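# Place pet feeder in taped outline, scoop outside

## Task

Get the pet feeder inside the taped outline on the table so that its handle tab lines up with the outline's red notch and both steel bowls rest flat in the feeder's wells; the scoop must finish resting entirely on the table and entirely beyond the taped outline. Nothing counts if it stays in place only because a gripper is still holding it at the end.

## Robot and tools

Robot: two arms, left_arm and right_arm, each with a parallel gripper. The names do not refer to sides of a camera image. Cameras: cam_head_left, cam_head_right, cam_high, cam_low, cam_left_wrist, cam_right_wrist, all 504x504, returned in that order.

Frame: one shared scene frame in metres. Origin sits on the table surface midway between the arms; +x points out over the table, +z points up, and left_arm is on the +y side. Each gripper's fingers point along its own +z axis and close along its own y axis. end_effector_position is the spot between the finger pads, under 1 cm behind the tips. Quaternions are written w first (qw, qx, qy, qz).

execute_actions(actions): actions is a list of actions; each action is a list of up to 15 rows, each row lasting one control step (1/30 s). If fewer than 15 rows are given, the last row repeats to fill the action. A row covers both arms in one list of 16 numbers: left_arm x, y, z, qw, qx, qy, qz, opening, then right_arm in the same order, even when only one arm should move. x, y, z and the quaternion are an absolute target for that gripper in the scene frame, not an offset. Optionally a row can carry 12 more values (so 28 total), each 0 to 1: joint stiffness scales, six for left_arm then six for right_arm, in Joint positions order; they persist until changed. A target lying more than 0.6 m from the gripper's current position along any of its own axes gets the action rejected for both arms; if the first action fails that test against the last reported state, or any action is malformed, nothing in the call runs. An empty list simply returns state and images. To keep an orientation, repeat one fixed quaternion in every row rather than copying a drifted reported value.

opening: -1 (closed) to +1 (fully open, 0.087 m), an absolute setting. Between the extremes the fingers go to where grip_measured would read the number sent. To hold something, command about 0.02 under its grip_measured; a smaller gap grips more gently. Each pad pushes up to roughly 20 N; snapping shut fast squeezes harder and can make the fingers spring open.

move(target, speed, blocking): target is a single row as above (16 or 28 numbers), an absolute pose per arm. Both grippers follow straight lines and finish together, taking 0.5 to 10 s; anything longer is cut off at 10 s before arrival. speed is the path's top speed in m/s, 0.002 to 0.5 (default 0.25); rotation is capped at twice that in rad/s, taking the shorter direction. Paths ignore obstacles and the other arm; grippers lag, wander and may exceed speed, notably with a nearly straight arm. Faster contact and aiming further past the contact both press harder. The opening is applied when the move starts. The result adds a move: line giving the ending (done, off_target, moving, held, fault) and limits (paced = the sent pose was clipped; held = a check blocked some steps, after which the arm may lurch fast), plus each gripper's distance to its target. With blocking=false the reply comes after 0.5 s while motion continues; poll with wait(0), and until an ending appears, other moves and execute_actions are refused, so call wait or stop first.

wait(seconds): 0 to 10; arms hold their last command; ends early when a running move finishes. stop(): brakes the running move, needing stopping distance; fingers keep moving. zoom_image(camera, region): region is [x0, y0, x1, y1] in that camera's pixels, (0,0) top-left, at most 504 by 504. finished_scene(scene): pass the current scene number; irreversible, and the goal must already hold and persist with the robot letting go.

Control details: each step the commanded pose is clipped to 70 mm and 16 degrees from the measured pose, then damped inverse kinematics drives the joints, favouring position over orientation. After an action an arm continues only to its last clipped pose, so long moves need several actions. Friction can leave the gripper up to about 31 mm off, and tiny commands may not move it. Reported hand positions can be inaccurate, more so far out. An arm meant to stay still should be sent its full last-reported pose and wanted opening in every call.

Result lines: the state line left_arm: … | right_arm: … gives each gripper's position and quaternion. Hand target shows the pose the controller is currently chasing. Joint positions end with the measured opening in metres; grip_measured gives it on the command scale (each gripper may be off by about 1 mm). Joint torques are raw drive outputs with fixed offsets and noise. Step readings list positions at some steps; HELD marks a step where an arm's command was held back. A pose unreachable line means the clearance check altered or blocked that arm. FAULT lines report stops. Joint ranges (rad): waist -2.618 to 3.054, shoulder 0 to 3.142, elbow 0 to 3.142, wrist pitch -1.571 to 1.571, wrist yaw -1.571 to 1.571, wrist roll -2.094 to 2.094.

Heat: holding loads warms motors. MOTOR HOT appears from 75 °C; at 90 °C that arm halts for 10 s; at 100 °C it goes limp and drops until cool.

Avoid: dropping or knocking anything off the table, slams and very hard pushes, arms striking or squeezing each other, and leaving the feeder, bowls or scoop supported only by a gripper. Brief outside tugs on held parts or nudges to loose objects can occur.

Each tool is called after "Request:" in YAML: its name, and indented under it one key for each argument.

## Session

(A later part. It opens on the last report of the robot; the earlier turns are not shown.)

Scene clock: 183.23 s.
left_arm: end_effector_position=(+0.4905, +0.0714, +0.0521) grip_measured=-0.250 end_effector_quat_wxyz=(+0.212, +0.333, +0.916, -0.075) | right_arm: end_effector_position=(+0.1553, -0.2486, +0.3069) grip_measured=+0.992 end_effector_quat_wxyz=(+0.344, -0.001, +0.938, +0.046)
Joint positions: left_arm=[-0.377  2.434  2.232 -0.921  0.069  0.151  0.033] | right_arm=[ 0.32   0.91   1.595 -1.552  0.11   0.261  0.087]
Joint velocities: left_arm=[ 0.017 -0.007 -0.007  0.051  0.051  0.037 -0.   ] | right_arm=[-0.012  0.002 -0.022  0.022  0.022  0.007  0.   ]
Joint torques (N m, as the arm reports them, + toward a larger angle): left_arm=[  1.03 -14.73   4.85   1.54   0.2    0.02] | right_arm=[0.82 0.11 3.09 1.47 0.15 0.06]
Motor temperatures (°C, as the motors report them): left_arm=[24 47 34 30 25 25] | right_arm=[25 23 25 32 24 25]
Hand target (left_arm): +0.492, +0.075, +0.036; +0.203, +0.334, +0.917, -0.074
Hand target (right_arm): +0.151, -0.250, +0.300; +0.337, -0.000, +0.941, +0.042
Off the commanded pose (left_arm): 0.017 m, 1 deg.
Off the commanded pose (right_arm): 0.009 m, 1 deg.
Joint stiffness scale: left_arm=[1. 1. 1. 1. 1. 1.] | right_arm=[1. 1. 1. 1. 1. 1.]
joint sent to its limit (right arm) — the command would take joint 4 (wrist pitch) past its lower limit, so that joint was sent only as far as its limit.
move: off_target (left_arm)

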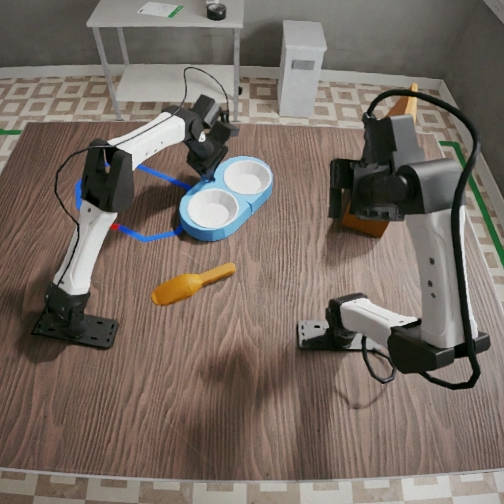

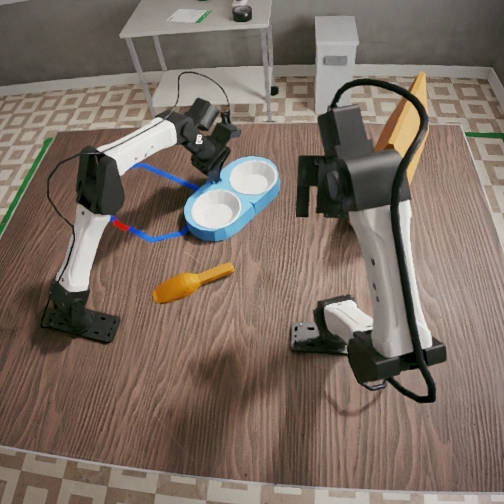

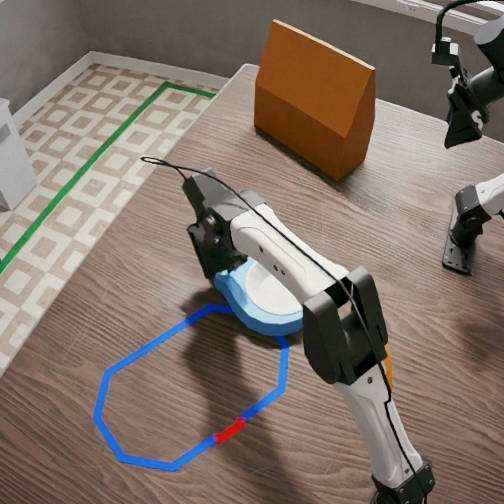

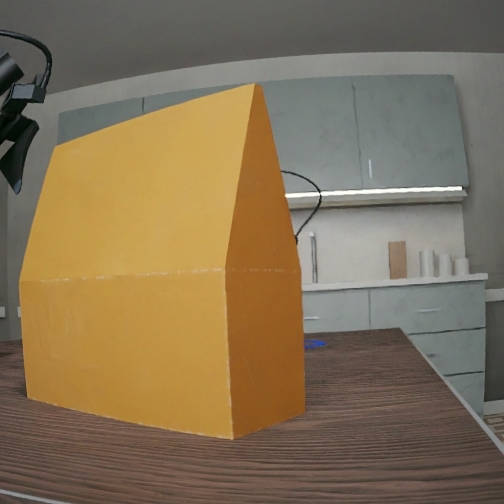

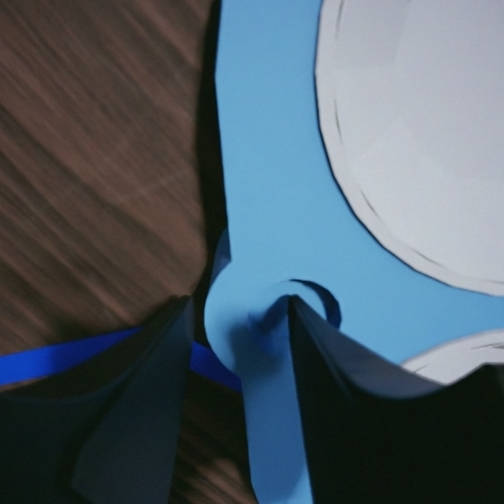

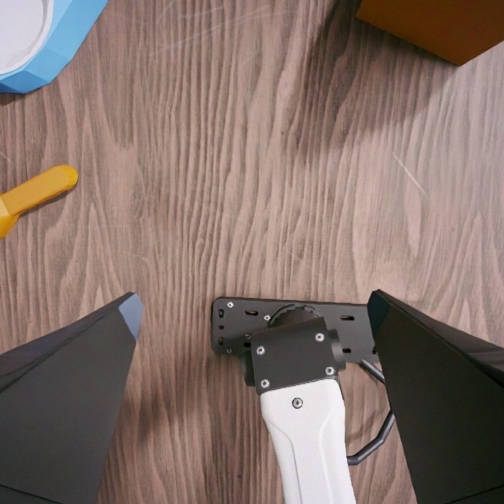

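Request:
move:
  target: [0.492,0.079,0.022,0.203,0.334,0.917,-0.074,-0.4,0.15,-0.25,0.3,0.334,0,0.942,0.04,1]
  speed: 0.03

Scene clock: 189.80 s.
left_arm: end_effector_position=(+0.4921, +0.0705, +0.0473) grip_measured=-0.400 end_effector_quat_wxyz=(+0.219, +0.333, +0.913, -0.083) | right_arm: end_effector_position=(+0.1553, -0.2486, +0.3069) grip_measured=+0.992 end_effector_quat_wxyz=(+0.344, -0.001, +0.938, +0.046)
Joint positions: left_arm=[-0.372  2.42   2.182 -0.869  0.085  0.153  0.026] | right_arm=[ 0.32   0.91   1.595 -1.552  0.11   0.261  0.087]
Joint velocities: left_arm=[-0.007  0.002 -0.017 -0.051 -0.007 -0.095 -0.   ] | right_arm=[ 0.007  0.007  0.007 -0.081 -0.066 -0.007 -0.001]
Joint torques (N m, as the arm reports them, + toward a larger angle): left_arm=[  1.05 -14.27   3.03   1.76   0.07   0.03] | right_arm=[0.82 0.04 2.94 1.39 0.08 0.11]
Motor temperatures (°C, as the motors report them): left_arm=[24 48 34 30 25 25] | right_arm=[25 23 25 32 24 25]
Hand target (left_arm): +0.491, +0.079, +0.023; +0.202, +0.334, +0.918, -0.074
Hand target (right_arm): +0.151, -0.250, +0.300; +0.337, -0.000, +0.941, +0.042
Off the commanded pose (left_arm): 0.027 m, 2 deg.
Off the commanded pose (right_arm): 0.009 m, 1 deg.
Joint stiffness scale: left_arm=[1. 1. 1. 1. 1. 1.] | right_arm=[1. 1. 1. 1. 1. 1.]
joint sent to its limit (right arm) — the command would take joint 4 (wrist pitch) past its lower limit, so that joint was sent only as far as its limit.
move: off_target (left_arm)

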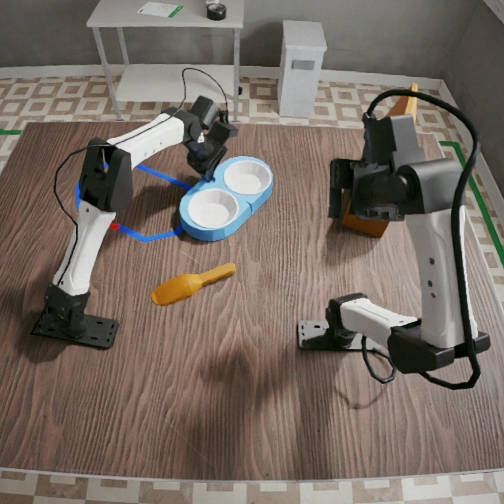

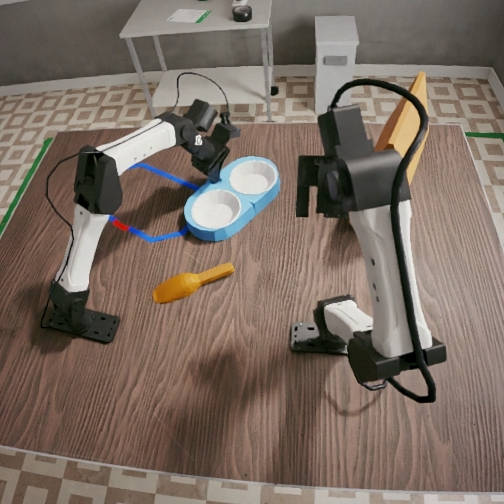

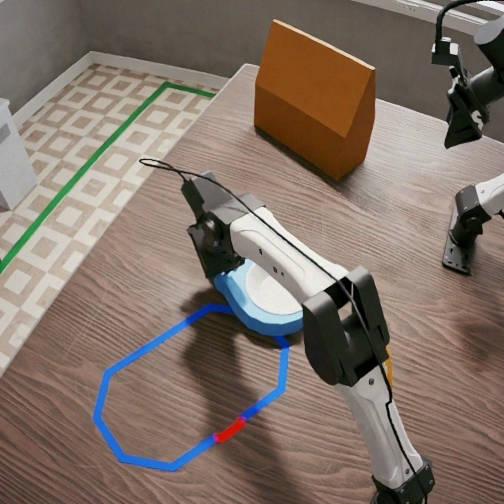

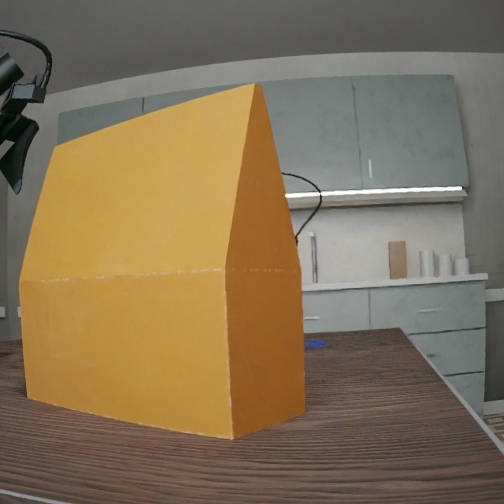

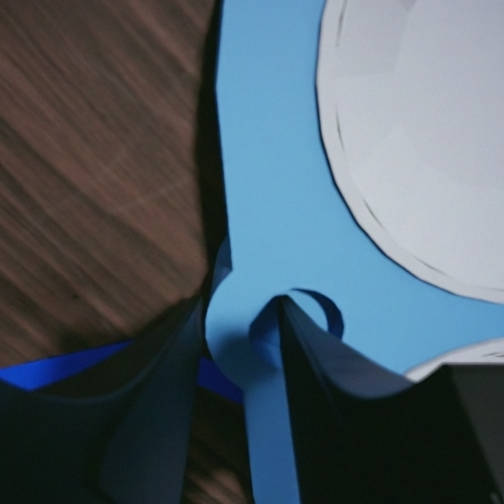

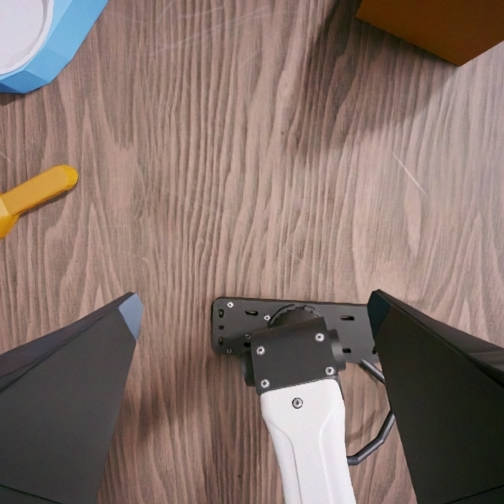

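Request:
move:
  target: [0.482,0.086,0.03,0.203,0.334,0.917,-0.074,-0.4,0.15,-0.25,0.3,0.334,0,0.942,0.04,1]
  speed: 0.03

Scene clock: 196.97 s.
left_arm: end_effector_position=(+0.4915, +0.0708, +0.0480) grip_measured=-0.400 end_effector_quat_wxyz=(+0.233, +0.334, +0.909, -0.086) | right_arm: end_effector_position=(+0.1553, -0.2486, +0.3069) grip_measured=+0.992 end_effector_quat_wxyz=(+0.344, -0.001, +0.938, +0.046)
Joint positions: left_arm=[-0.372  2.376  2.098 -0.798  0.085  0.155  0.026] | right_arm=[ 0.32   0.91   1.595 -1.552  0.11   0.261  0.087]
Joint velocities: left_arm=[-0.012 -0.002  0.002 -0.007 -0.066  0.022  0.001] | right_arm=[ 0.012 -0.012 -0.007  0.007 -0.007 -0.007 -0.   ]
Joint torques (N m, as the arm reports them, + toward a larger angle): left_arm=[  1.17 -15.72   3.47   1.22   0.1    0.07] | right_arm=[0.45 0.08 2.81 1.53 0.09 0.06]
Motor temperatures (°C, as the motors report them): left_arm=[24 49 33 30 25 25] | right_arm=[25 23 25 32 24 25]
Hand target (left_arm): +0.482, +0.085, +0.031; +0.203, +0.334, +0.917, -0.074
Hand target (right_arm): +0.151, -0.250, +0.300; +0.337, -0.000, +0.941, +0.042
Off the commanded pose (left_arm): 0.025 m, 4 deg.
Off the commanded pose (right_arm): 0.009 m, 1 deg.
Joint stiffness scale: left_arm=[1. 1. 1. 1. 1. 1.] | right_arm=[1. 1. 1. 1. 1. 1.]
joint sent to its limit (right arm) — the command would take joint 4 (wrist pitch) past its lower limit, so that joint was sent only as far as its limit.
move: off_target (left_arm)

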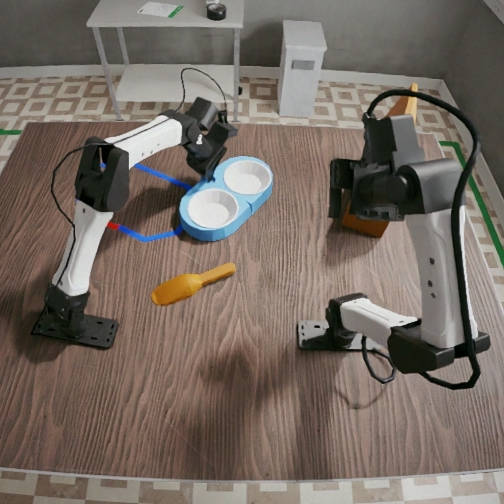

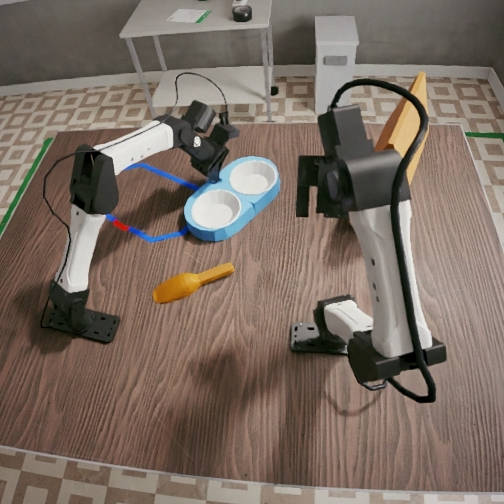

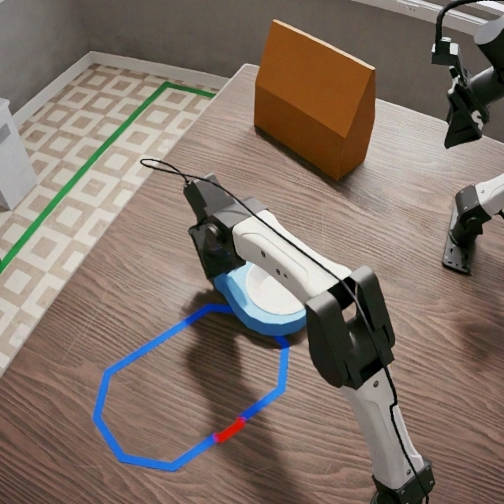

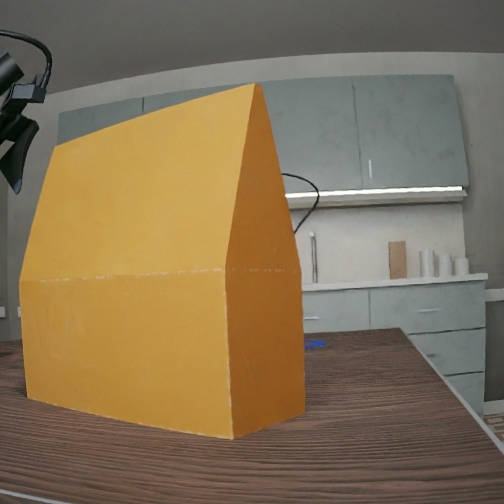

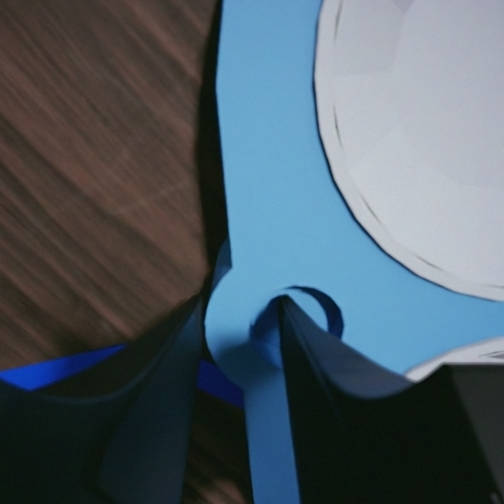

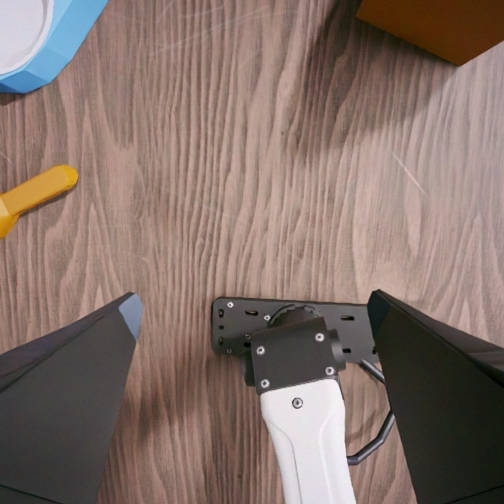

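Request:
move:
  target: [0.49,0.074,0.04,0.203,0.334,0.917,-0.074,-0.8,0.15,-0.25,0.3,0.334,0,0.942,0.04,1]
  speed: 0.03

Scene clock: 205.00 s.
left_arm: end_effector_position=(+0.4905, +0.0723, +0.0493) grip_measured=-0.644 end_effector_quat_wxyz=(+0.215, +0.336, +0.913, -0.081) | right_arm: end_effector_position=(+0.1553, -0.2486, +0.3069) grip_measured=+0.992 end_effector_quat_wxyz=(+0.344, -0.001, +0.938, +0.046)
Joint positions: left_arm=[-0.371  2.416  2.186 -0.883  0.084  0.159  0.016] | right_arm=[ 0.32   0.91   1.595 -1.552  0.11   0.261  0.087]
Joint velocities: left_arm=[-0.012 -0.007  0.007  0.066 -0.051 -0.022 -0.001] | right_arm=[-0.012 -0.012 -0.007 -0.007 -0.007  0.051 -0.001]
Joint torques (N m, as the arm reports them, + toward a larger angle): left_arm=[  0.24 -13.69   8.41   1.14   0.07  -0.12] | right_arm=[0.88 0.17 2.95 1.47 0.1  0.06]
Motor temperatures (°C, as the motors report them): left_arm=[24 51 33 30 25 25] | right_arm=[25 23 25 32 24 25]
Hand target (left_arm): +0.490, +0.074, +0.040; +0.204, +0.334, +0.917, -0.074
Hand target (right_arm): +0.151, -0.250, +0.300; +0.337, -0.000, +0.941, +0.042
Off the commanded pose (left_arm): 0.009 m, 2 deg.
Off the commanded pose (right_arm): 0.009 m, 1 deg.
Joint stiffness scale: left_arm=[1. 1. 1. 1. 1. 1.] | right_arm=[1. 1. 1. 1. 1. 1.]
joint sent to its limit (right arm) — the command would take joint 4 (wrist pitch) past its lower limit, so that joint was sent only as far as its limit.
move: done

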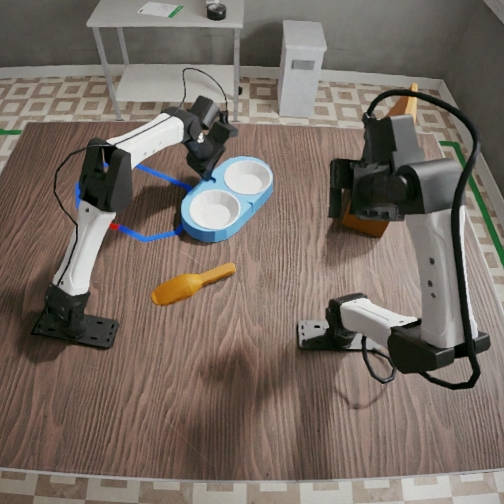

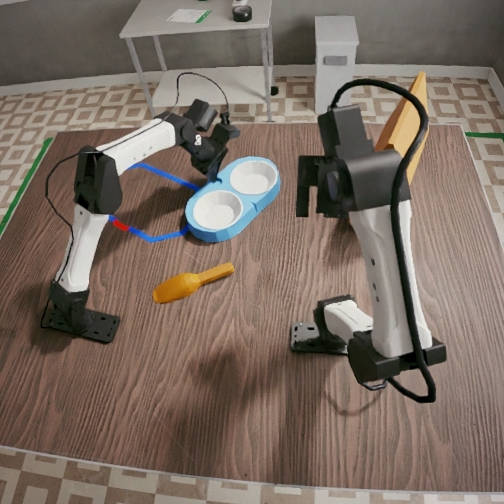

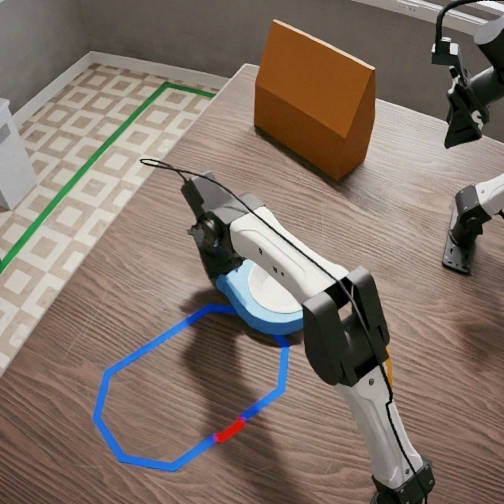

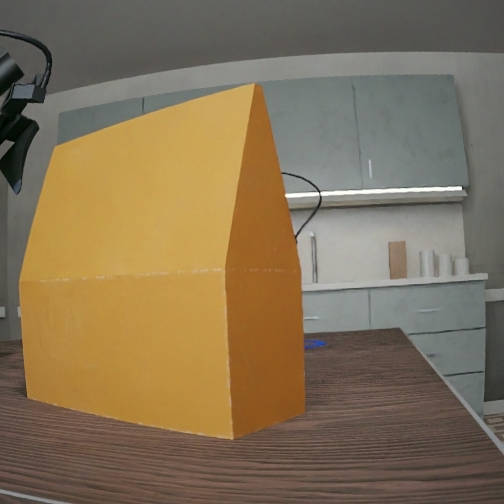

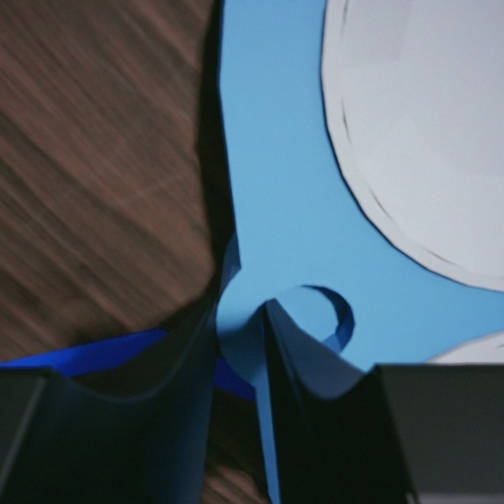

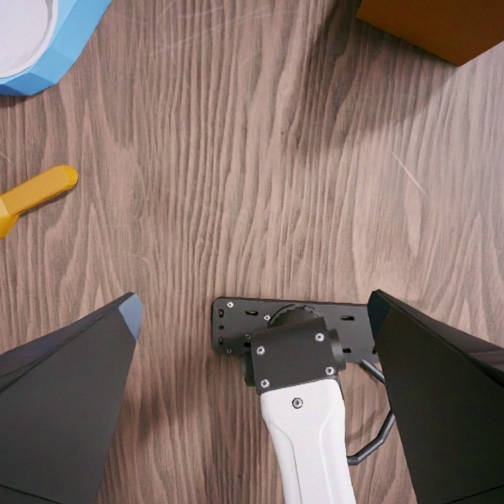

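Request:
move:
  target: [0.435,0.21,0.046,0.13,0,0.991,0,-0.72,0.15,-0.25,0.3,0.334,0,0.942,0.04,1]
  speed: 0.06

Scene clock: 223.63 s.
left_arm: end_effector_position=(+0.4446, +0.1914, +0.0477) grip_measured=-0.658 end_effector_quat_wxyz=(+0.149, +0.015, +0.988, -0.024) | right_arm: end_effector_position=(+0.1553, -0.2486, +0.3069) grip_measured=+0.992 end_effector_quat_wxyz=(+0.344, -0.001, +0.938, +0.046)
Joint positions: left_arm=[-0.203  2.149  1.764 -0.888 -0.055 -0.318  0.015] | right_arm=[ 0.32   0.91   1.595 -1.552  0.11   0.261  0.087]
Joint velocities: left_arm=[ 0.007  0.002 -0.027 -0.066 -0.022 -0.081 -0.001] | right_arm=[-0.002 -0.022 -0.007  0.007  0.007  0.051  0.   ]
Joint torques (N m, as the arm reports them, + toward a larger angle): left_arm=[  1.64 -15.22   4.21   0.6   -0.16  -0.22] | right_arm=[ 0.96 -0.2   2.94  1.52  0.1   0.11]
Motor temperatures (°C, as the motors report them): left_arm=[24 53 35 30 25 25] | right_arm=[25 23 25 32 24 25]
Hand target (left_arm): +0.432, +0.208, +0.046; +0.130, +0.000, +0.992, -0.001
Hand target (right_arm): +0.151, -0.250, +0.300; +0.337, -0.000, +0.941, +0.042
Off the commanded pose (left_arm): 0.021 m, 4 deg.
Off the commanded pose (right_arm): 0.009 m, 1 deg.
Joint stiffness scale: left_arm=[1. 1. 1. 1. 1. 1.] | right_arm=[1. 1. 1. 1. 1. 1.]
joint sent to its limit (right arm) — the command would take joint 4 (wrist pitch) past its lower limit, so that joint was sent only as far as its limit.
move: off_target (left_arm)

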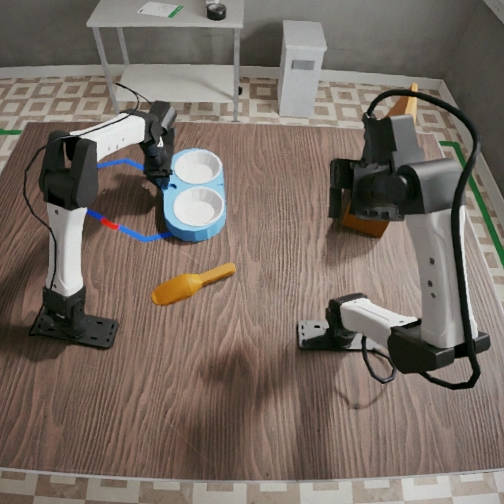

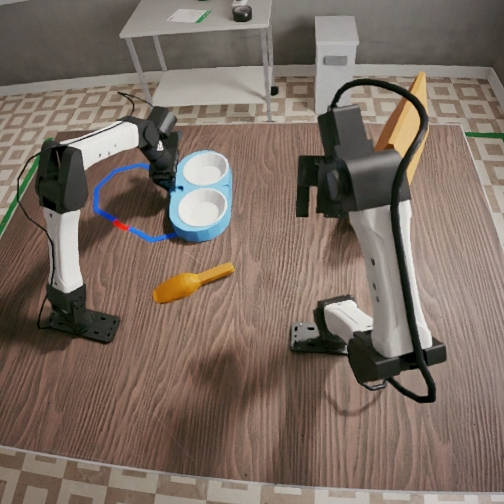

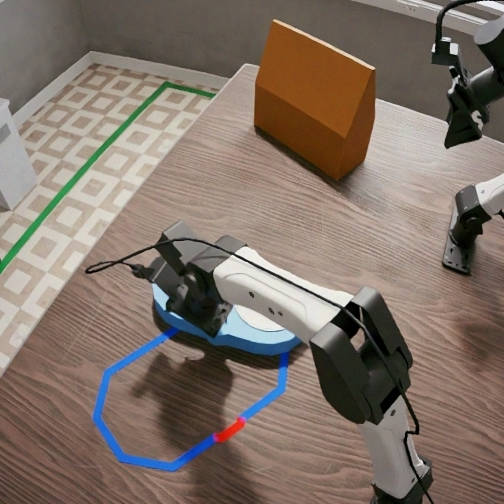

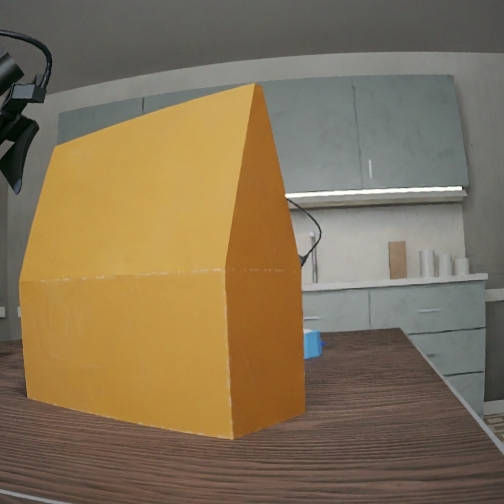

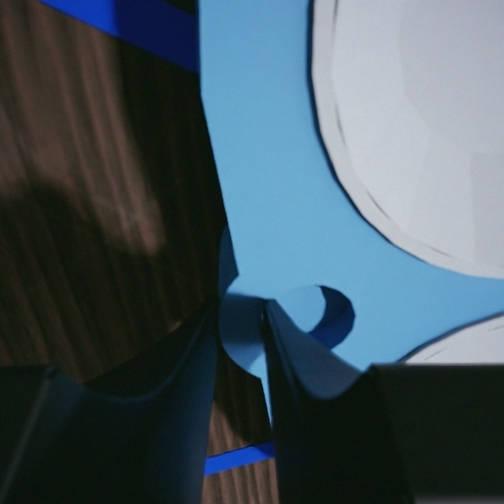

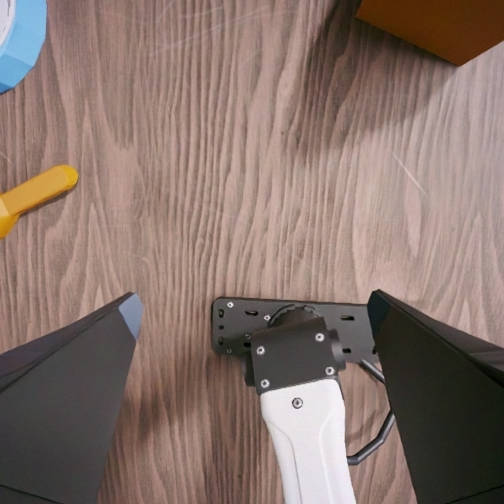

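Request:
move:
  target: [0.41,0.305,0.044,0.084,-0.258,0.962,0.023,-0.72,0.15,-0.25,0.3,0.334,0,0.942,0.04,1]
  speed: 0.07

Request:
move:
  target: [0.35,0.345,0.044,0.043,-0.514,0.856,0.026,-0.72,0.15,-0.25,0.3,0.334,0,0.942,0.04,1]
  speed: 0.07

Scene clock: 238.63 s.
left_arm: end_effector_position=(+0.4249, +0.2899, +0.0472) grip_measured=-0.658 end_effector_quat_wxyz=(+0.104, -0.242, +0.965, -0.003) | right_arm: end_effector_position=(+0.1553, -0.2486, +0.3069) grip_measured=+0.992 end_effector_quat_wxyz=(+0.344, -0.001, +0.938, +0.046)
Joint positions: left_arm=[ 0.029  2.049  1.616 -0.941 -0.07  -0.609  0.015] | right_arm=[ 0.32   0.91   1.595 -1.552  0.11   0.261  0.087]
Joint velocities: left_arm=[ 0.002  0.012  0.007 -0.022 -0.022  0.007  0.001] | right_arm=[-0.002 -0.017  0.007 -0.051 -0.007 -0.022 -0.   ]
Joint torques (N m, as the arm reports them, + toward a larger angle): left_arm=[  1.53 -13.87   3.69   0.4   -0.19  -0.29] | right_arm=[0.58 0.25 2.76 1.48 0.04 0.06]
Motor temperatures (°C, as the motors report them): left_arm=[24 54 34 29 25 25] | right_arm=[25 23 25 32 24 25]
Hand target (left_arm): +0.408, +0.303, +0.044; +0.084, -0.258, +0.962, +0.022
Hand target (right_arm): +0.151, -0.250, +0.300; +0.337, -0.000, +0.941, +0.042
Off the commanded pose (left_arm): 0.021 m, 4 deg.
Off the commanded pose (right_arm): 0.009 m, 1 deg.
Joint stiffness scale: left_arm=[1. 1. 1. 1. 1. 1.] | right_arm=[1. 1. 1. 1. 1. 1.]
joint sent to its limit (right arm) — the command would take joint 4 (wrist pitch) past its lower limit, so that joint was sent only as far as its limit.
move: off_target (left_arm)

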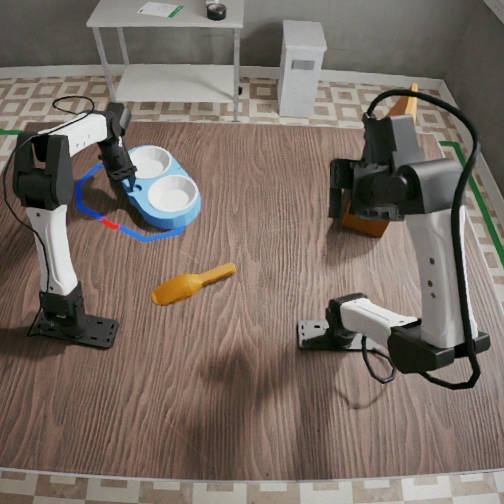

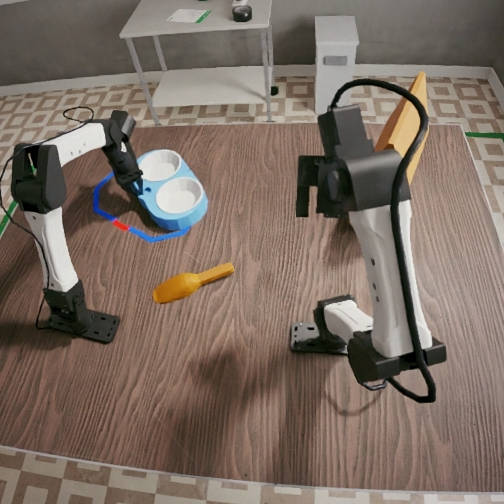

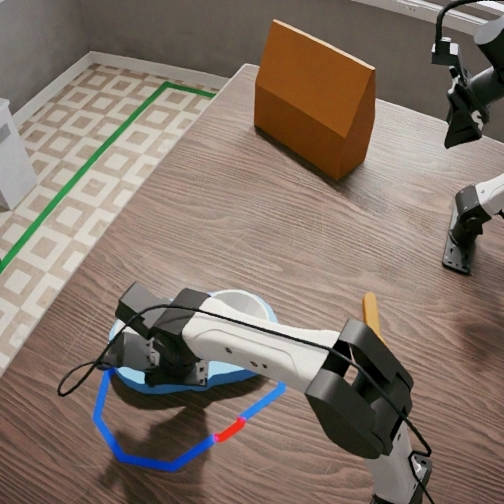

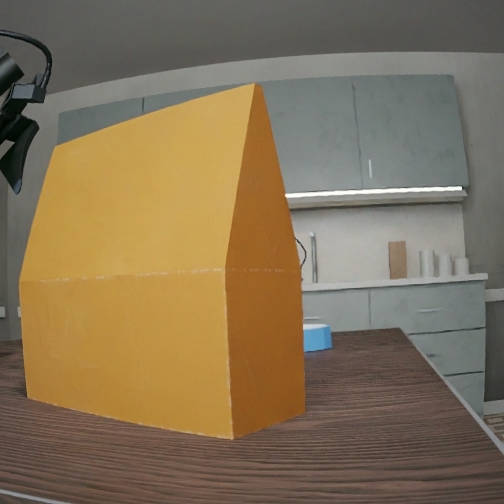

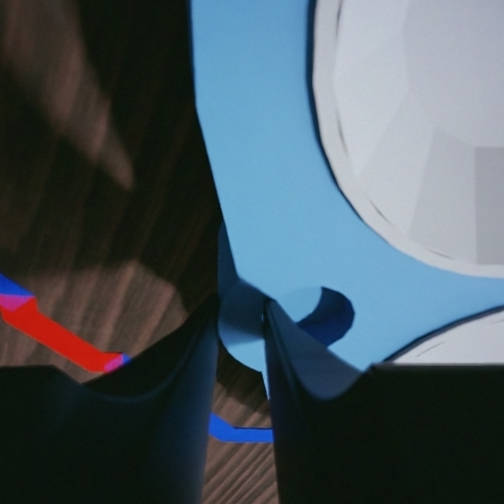

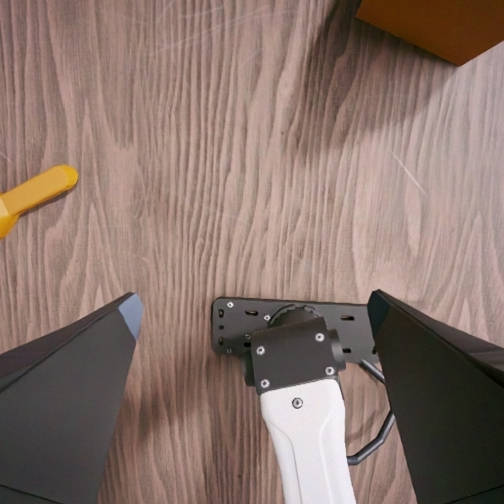

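Scene clock: 243.27 s.
left_arm: end_effector_position=(+0.3703, +0.3355, +0.0466) grip_measured=-0.660 end_effector_quat_wxyz=(+0.067, -0.498, +0.864, +0.002) | right_arm: end_effector_position=(+0.1553, -0.2486, +0.3069) grip_measured=+0.992 end_effector_quat_wxyz=(+0.344, -0.001, +0.938, +0.046)
Joint positions: left_arm=[ 0.175  1.858  1.346 -0.943 -0.068 -1.021  0.015] | right_arm=[ 0.32   0.91   1.595 -1.552  0.11   0.261  0.087]
Joint velocities: left_arm=[-0.007  0.017  0.012 -0.007 -0.007 -0.037  0.   ] | right_arm=[-0.002 -0.007  0.022  0.007  0.022 -0.081  0.   ]
Joint torques (N m, as the arm reports them, + toward a larger angle): left_arm=[  1.35 -11.8    3.5    0.09  -0.12  -0.25] | right_arm=[0.59 0.21 3.04 1.52 0.12 0.08]
Motor temperatures (°C, as the motors report them): left_arm=[24 54 34 29 25 25] | right_arm=[25 23 25 32 24 25]
Hand target (left_arm): +0.350, +0.342, +0.044; +0.043, -0.514, +0.856, +0.025
Hand target (right_arm): +0.151, -0.250, +0.300; +0.337, -0.000, +0.941, +0.042
Off the commanded pose (left_arm): 0.023 m, 4 deg.
Off the commanded pose (right_arm): 0.009 m, 1 deg.
Joint stiffness scale: left_arm=[1. 1. 1. 1. 1. 1.] | right_arm=[1. 1. 1. 1. 1. 1.]
joint sent to its limit (right arm) — the command would take joint 4 (wrist pitch) past its lower limit, so that joint was sent only as far as its limit.
move: off_target (left_arm)

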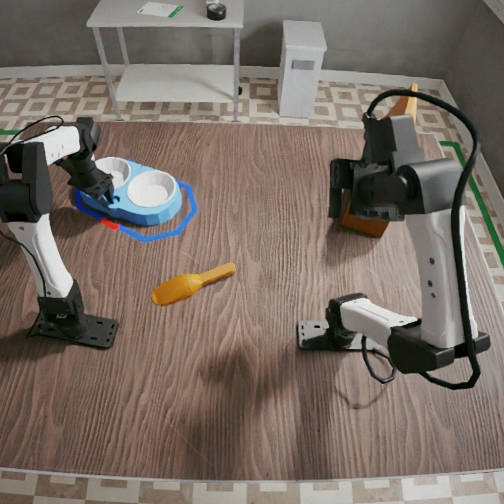

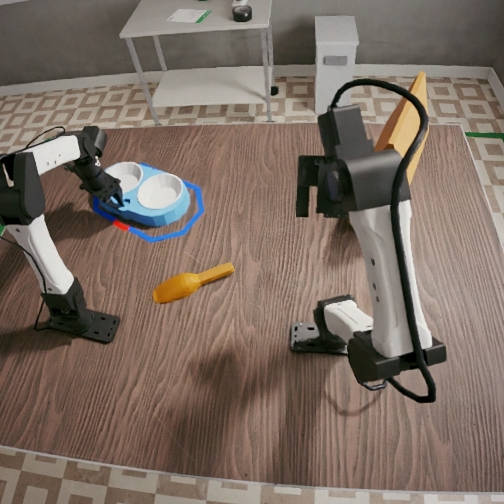

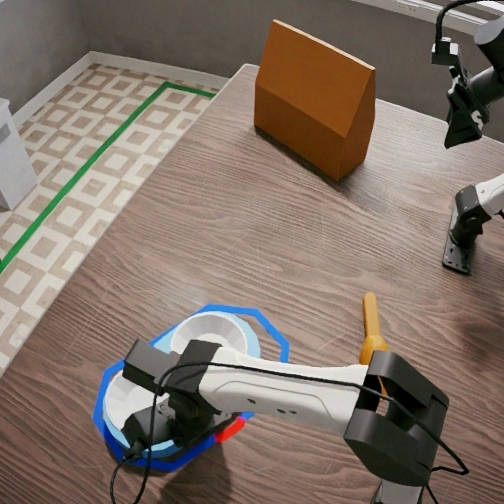

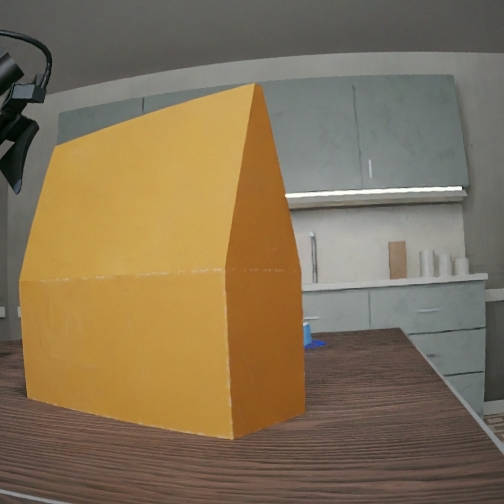

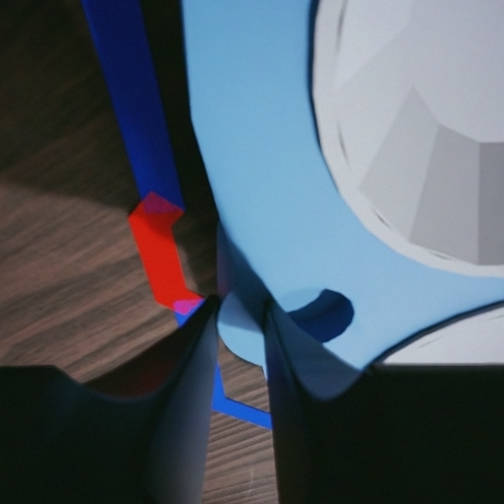

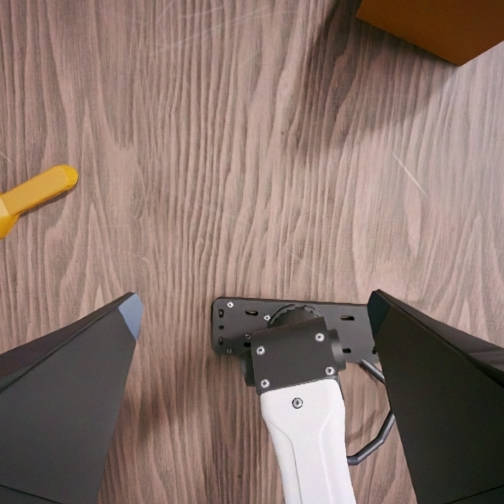

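Request:
move:
  target: [0.334,0.308,0.044,0.041,-0.573,0.818,0.029,-0.72,0.15,-0.25,0.3,0.334,0,0.942,0.04,1]
  speed: 0.05

Request:
zoom_image:
  camera: "cam_head_right"
  region: [60,130,240,260]

Scene clock: 264.97 s.
left_arm: end_effector_position=(+0.3569, +0.3116, +0.0464) grip_measured=-0.662 end_effector_quat_wxyz=(+0.069, -0.572, +0.817, +0.013) | right_arm: end_effector_position=(+0.1553, -0.2486, +0.3069) grip_measured=+0.992 end_effector_quat_wxyz=(+0.344, -0.001, +0.938, +0.046)
Joint positions: left_arm=[ 0.097  1.803  1.277 -0.953 -0.106 -1.275  0.015] | right_arm=[ 0.32   0.91   1.595 -1.552  0.11   0.261  0.087]
Joint velocities: left_arm=[ 0.012 -0.012 -0.002  0.022 -0.007  0.007  0.001] | right_arm=[-0.012  0.002 -0.012 -0.022 -0.007  0.037 -0.001]
Joint torques (N m, as the arm reports them, + toward a larger angle): left_arm=[ -0.51 -11.28   3.4   -0.01   0.06  -0.18] | right_arm=[ 0.76 -0.08  3.09  1.51  0.11  0.04]
Motor temperatures (°C, as the motors report them): left_arm=[24 51 32 28 25 25] | right_arm=[25 23 25 33 24 25]
Hand target (left_arm): +0.335, +0.308, +0.044; +0.041, -0.573, +0.818, +0.030
Hand target (right_arm): +0.151, -0.250, +0.300; +0.337, -0.000, +0.941, +0.042
Off the commanded pose (left_arm): 0.023 m, 4 deg.
Off the commanded pose (right_arm): 0.009 m, 1 deg.
Joint stiffness scale: left_arm=[1. 1. 1. 1. 1. 1.] | right_arm=[1. 1. 1. 1. 1. 1.]
joint sent to its limit (right arm) — the command would take joint 4 (wrist pitch) past its lower limit, so that joint was sent only as far as its limit.
move: off_target (left_arm)

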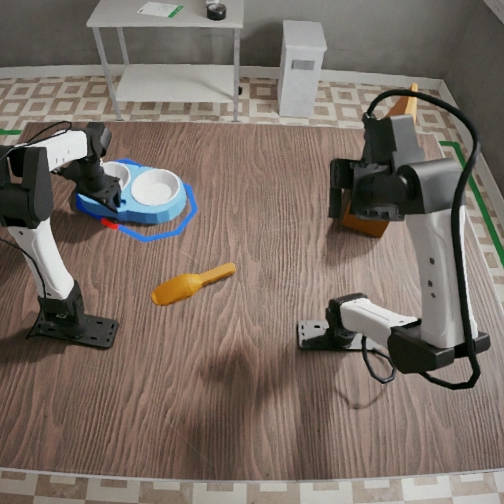

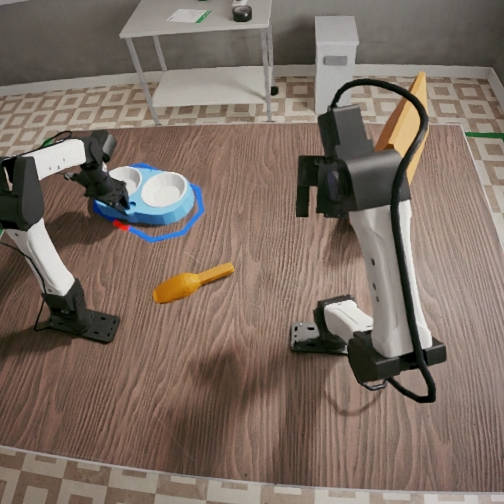

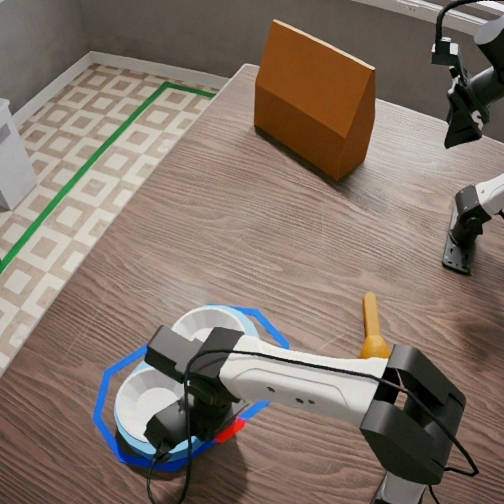

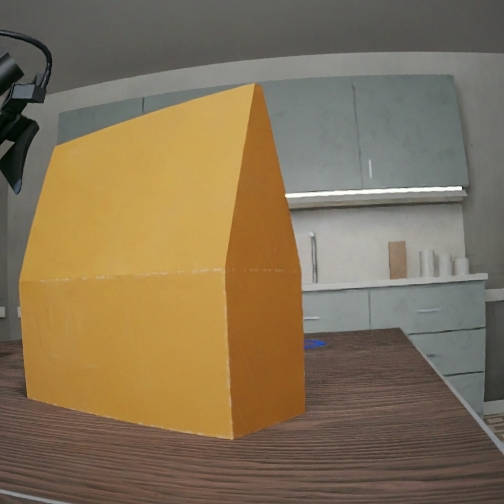

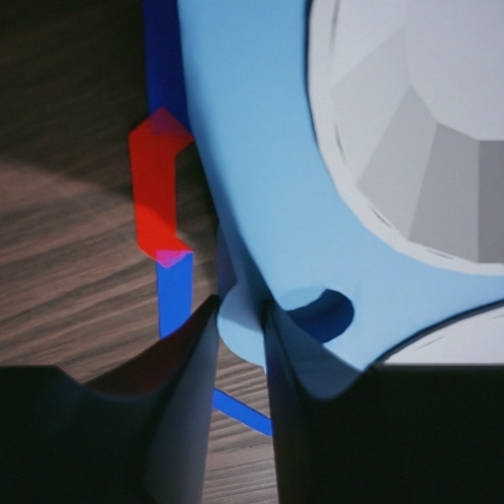

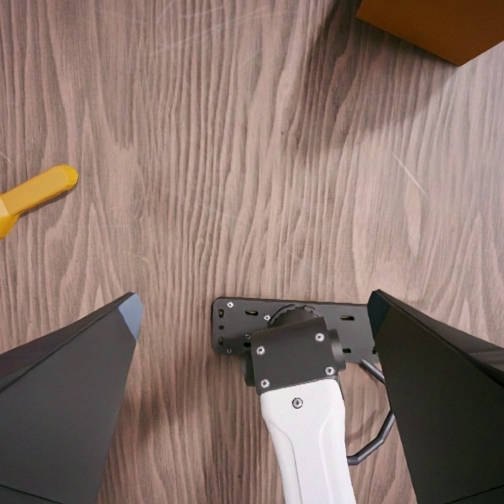

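Region (60, 130, 240, 260) of cam_head_right's 504x504 image, scaled by 2.800, with more detail than that image has.

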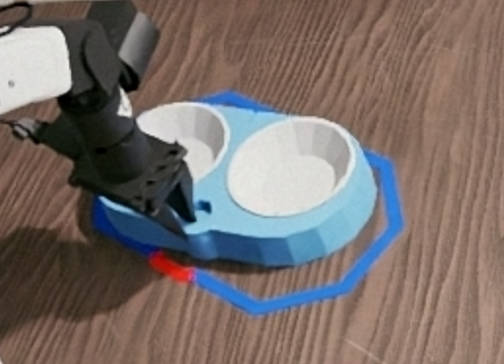

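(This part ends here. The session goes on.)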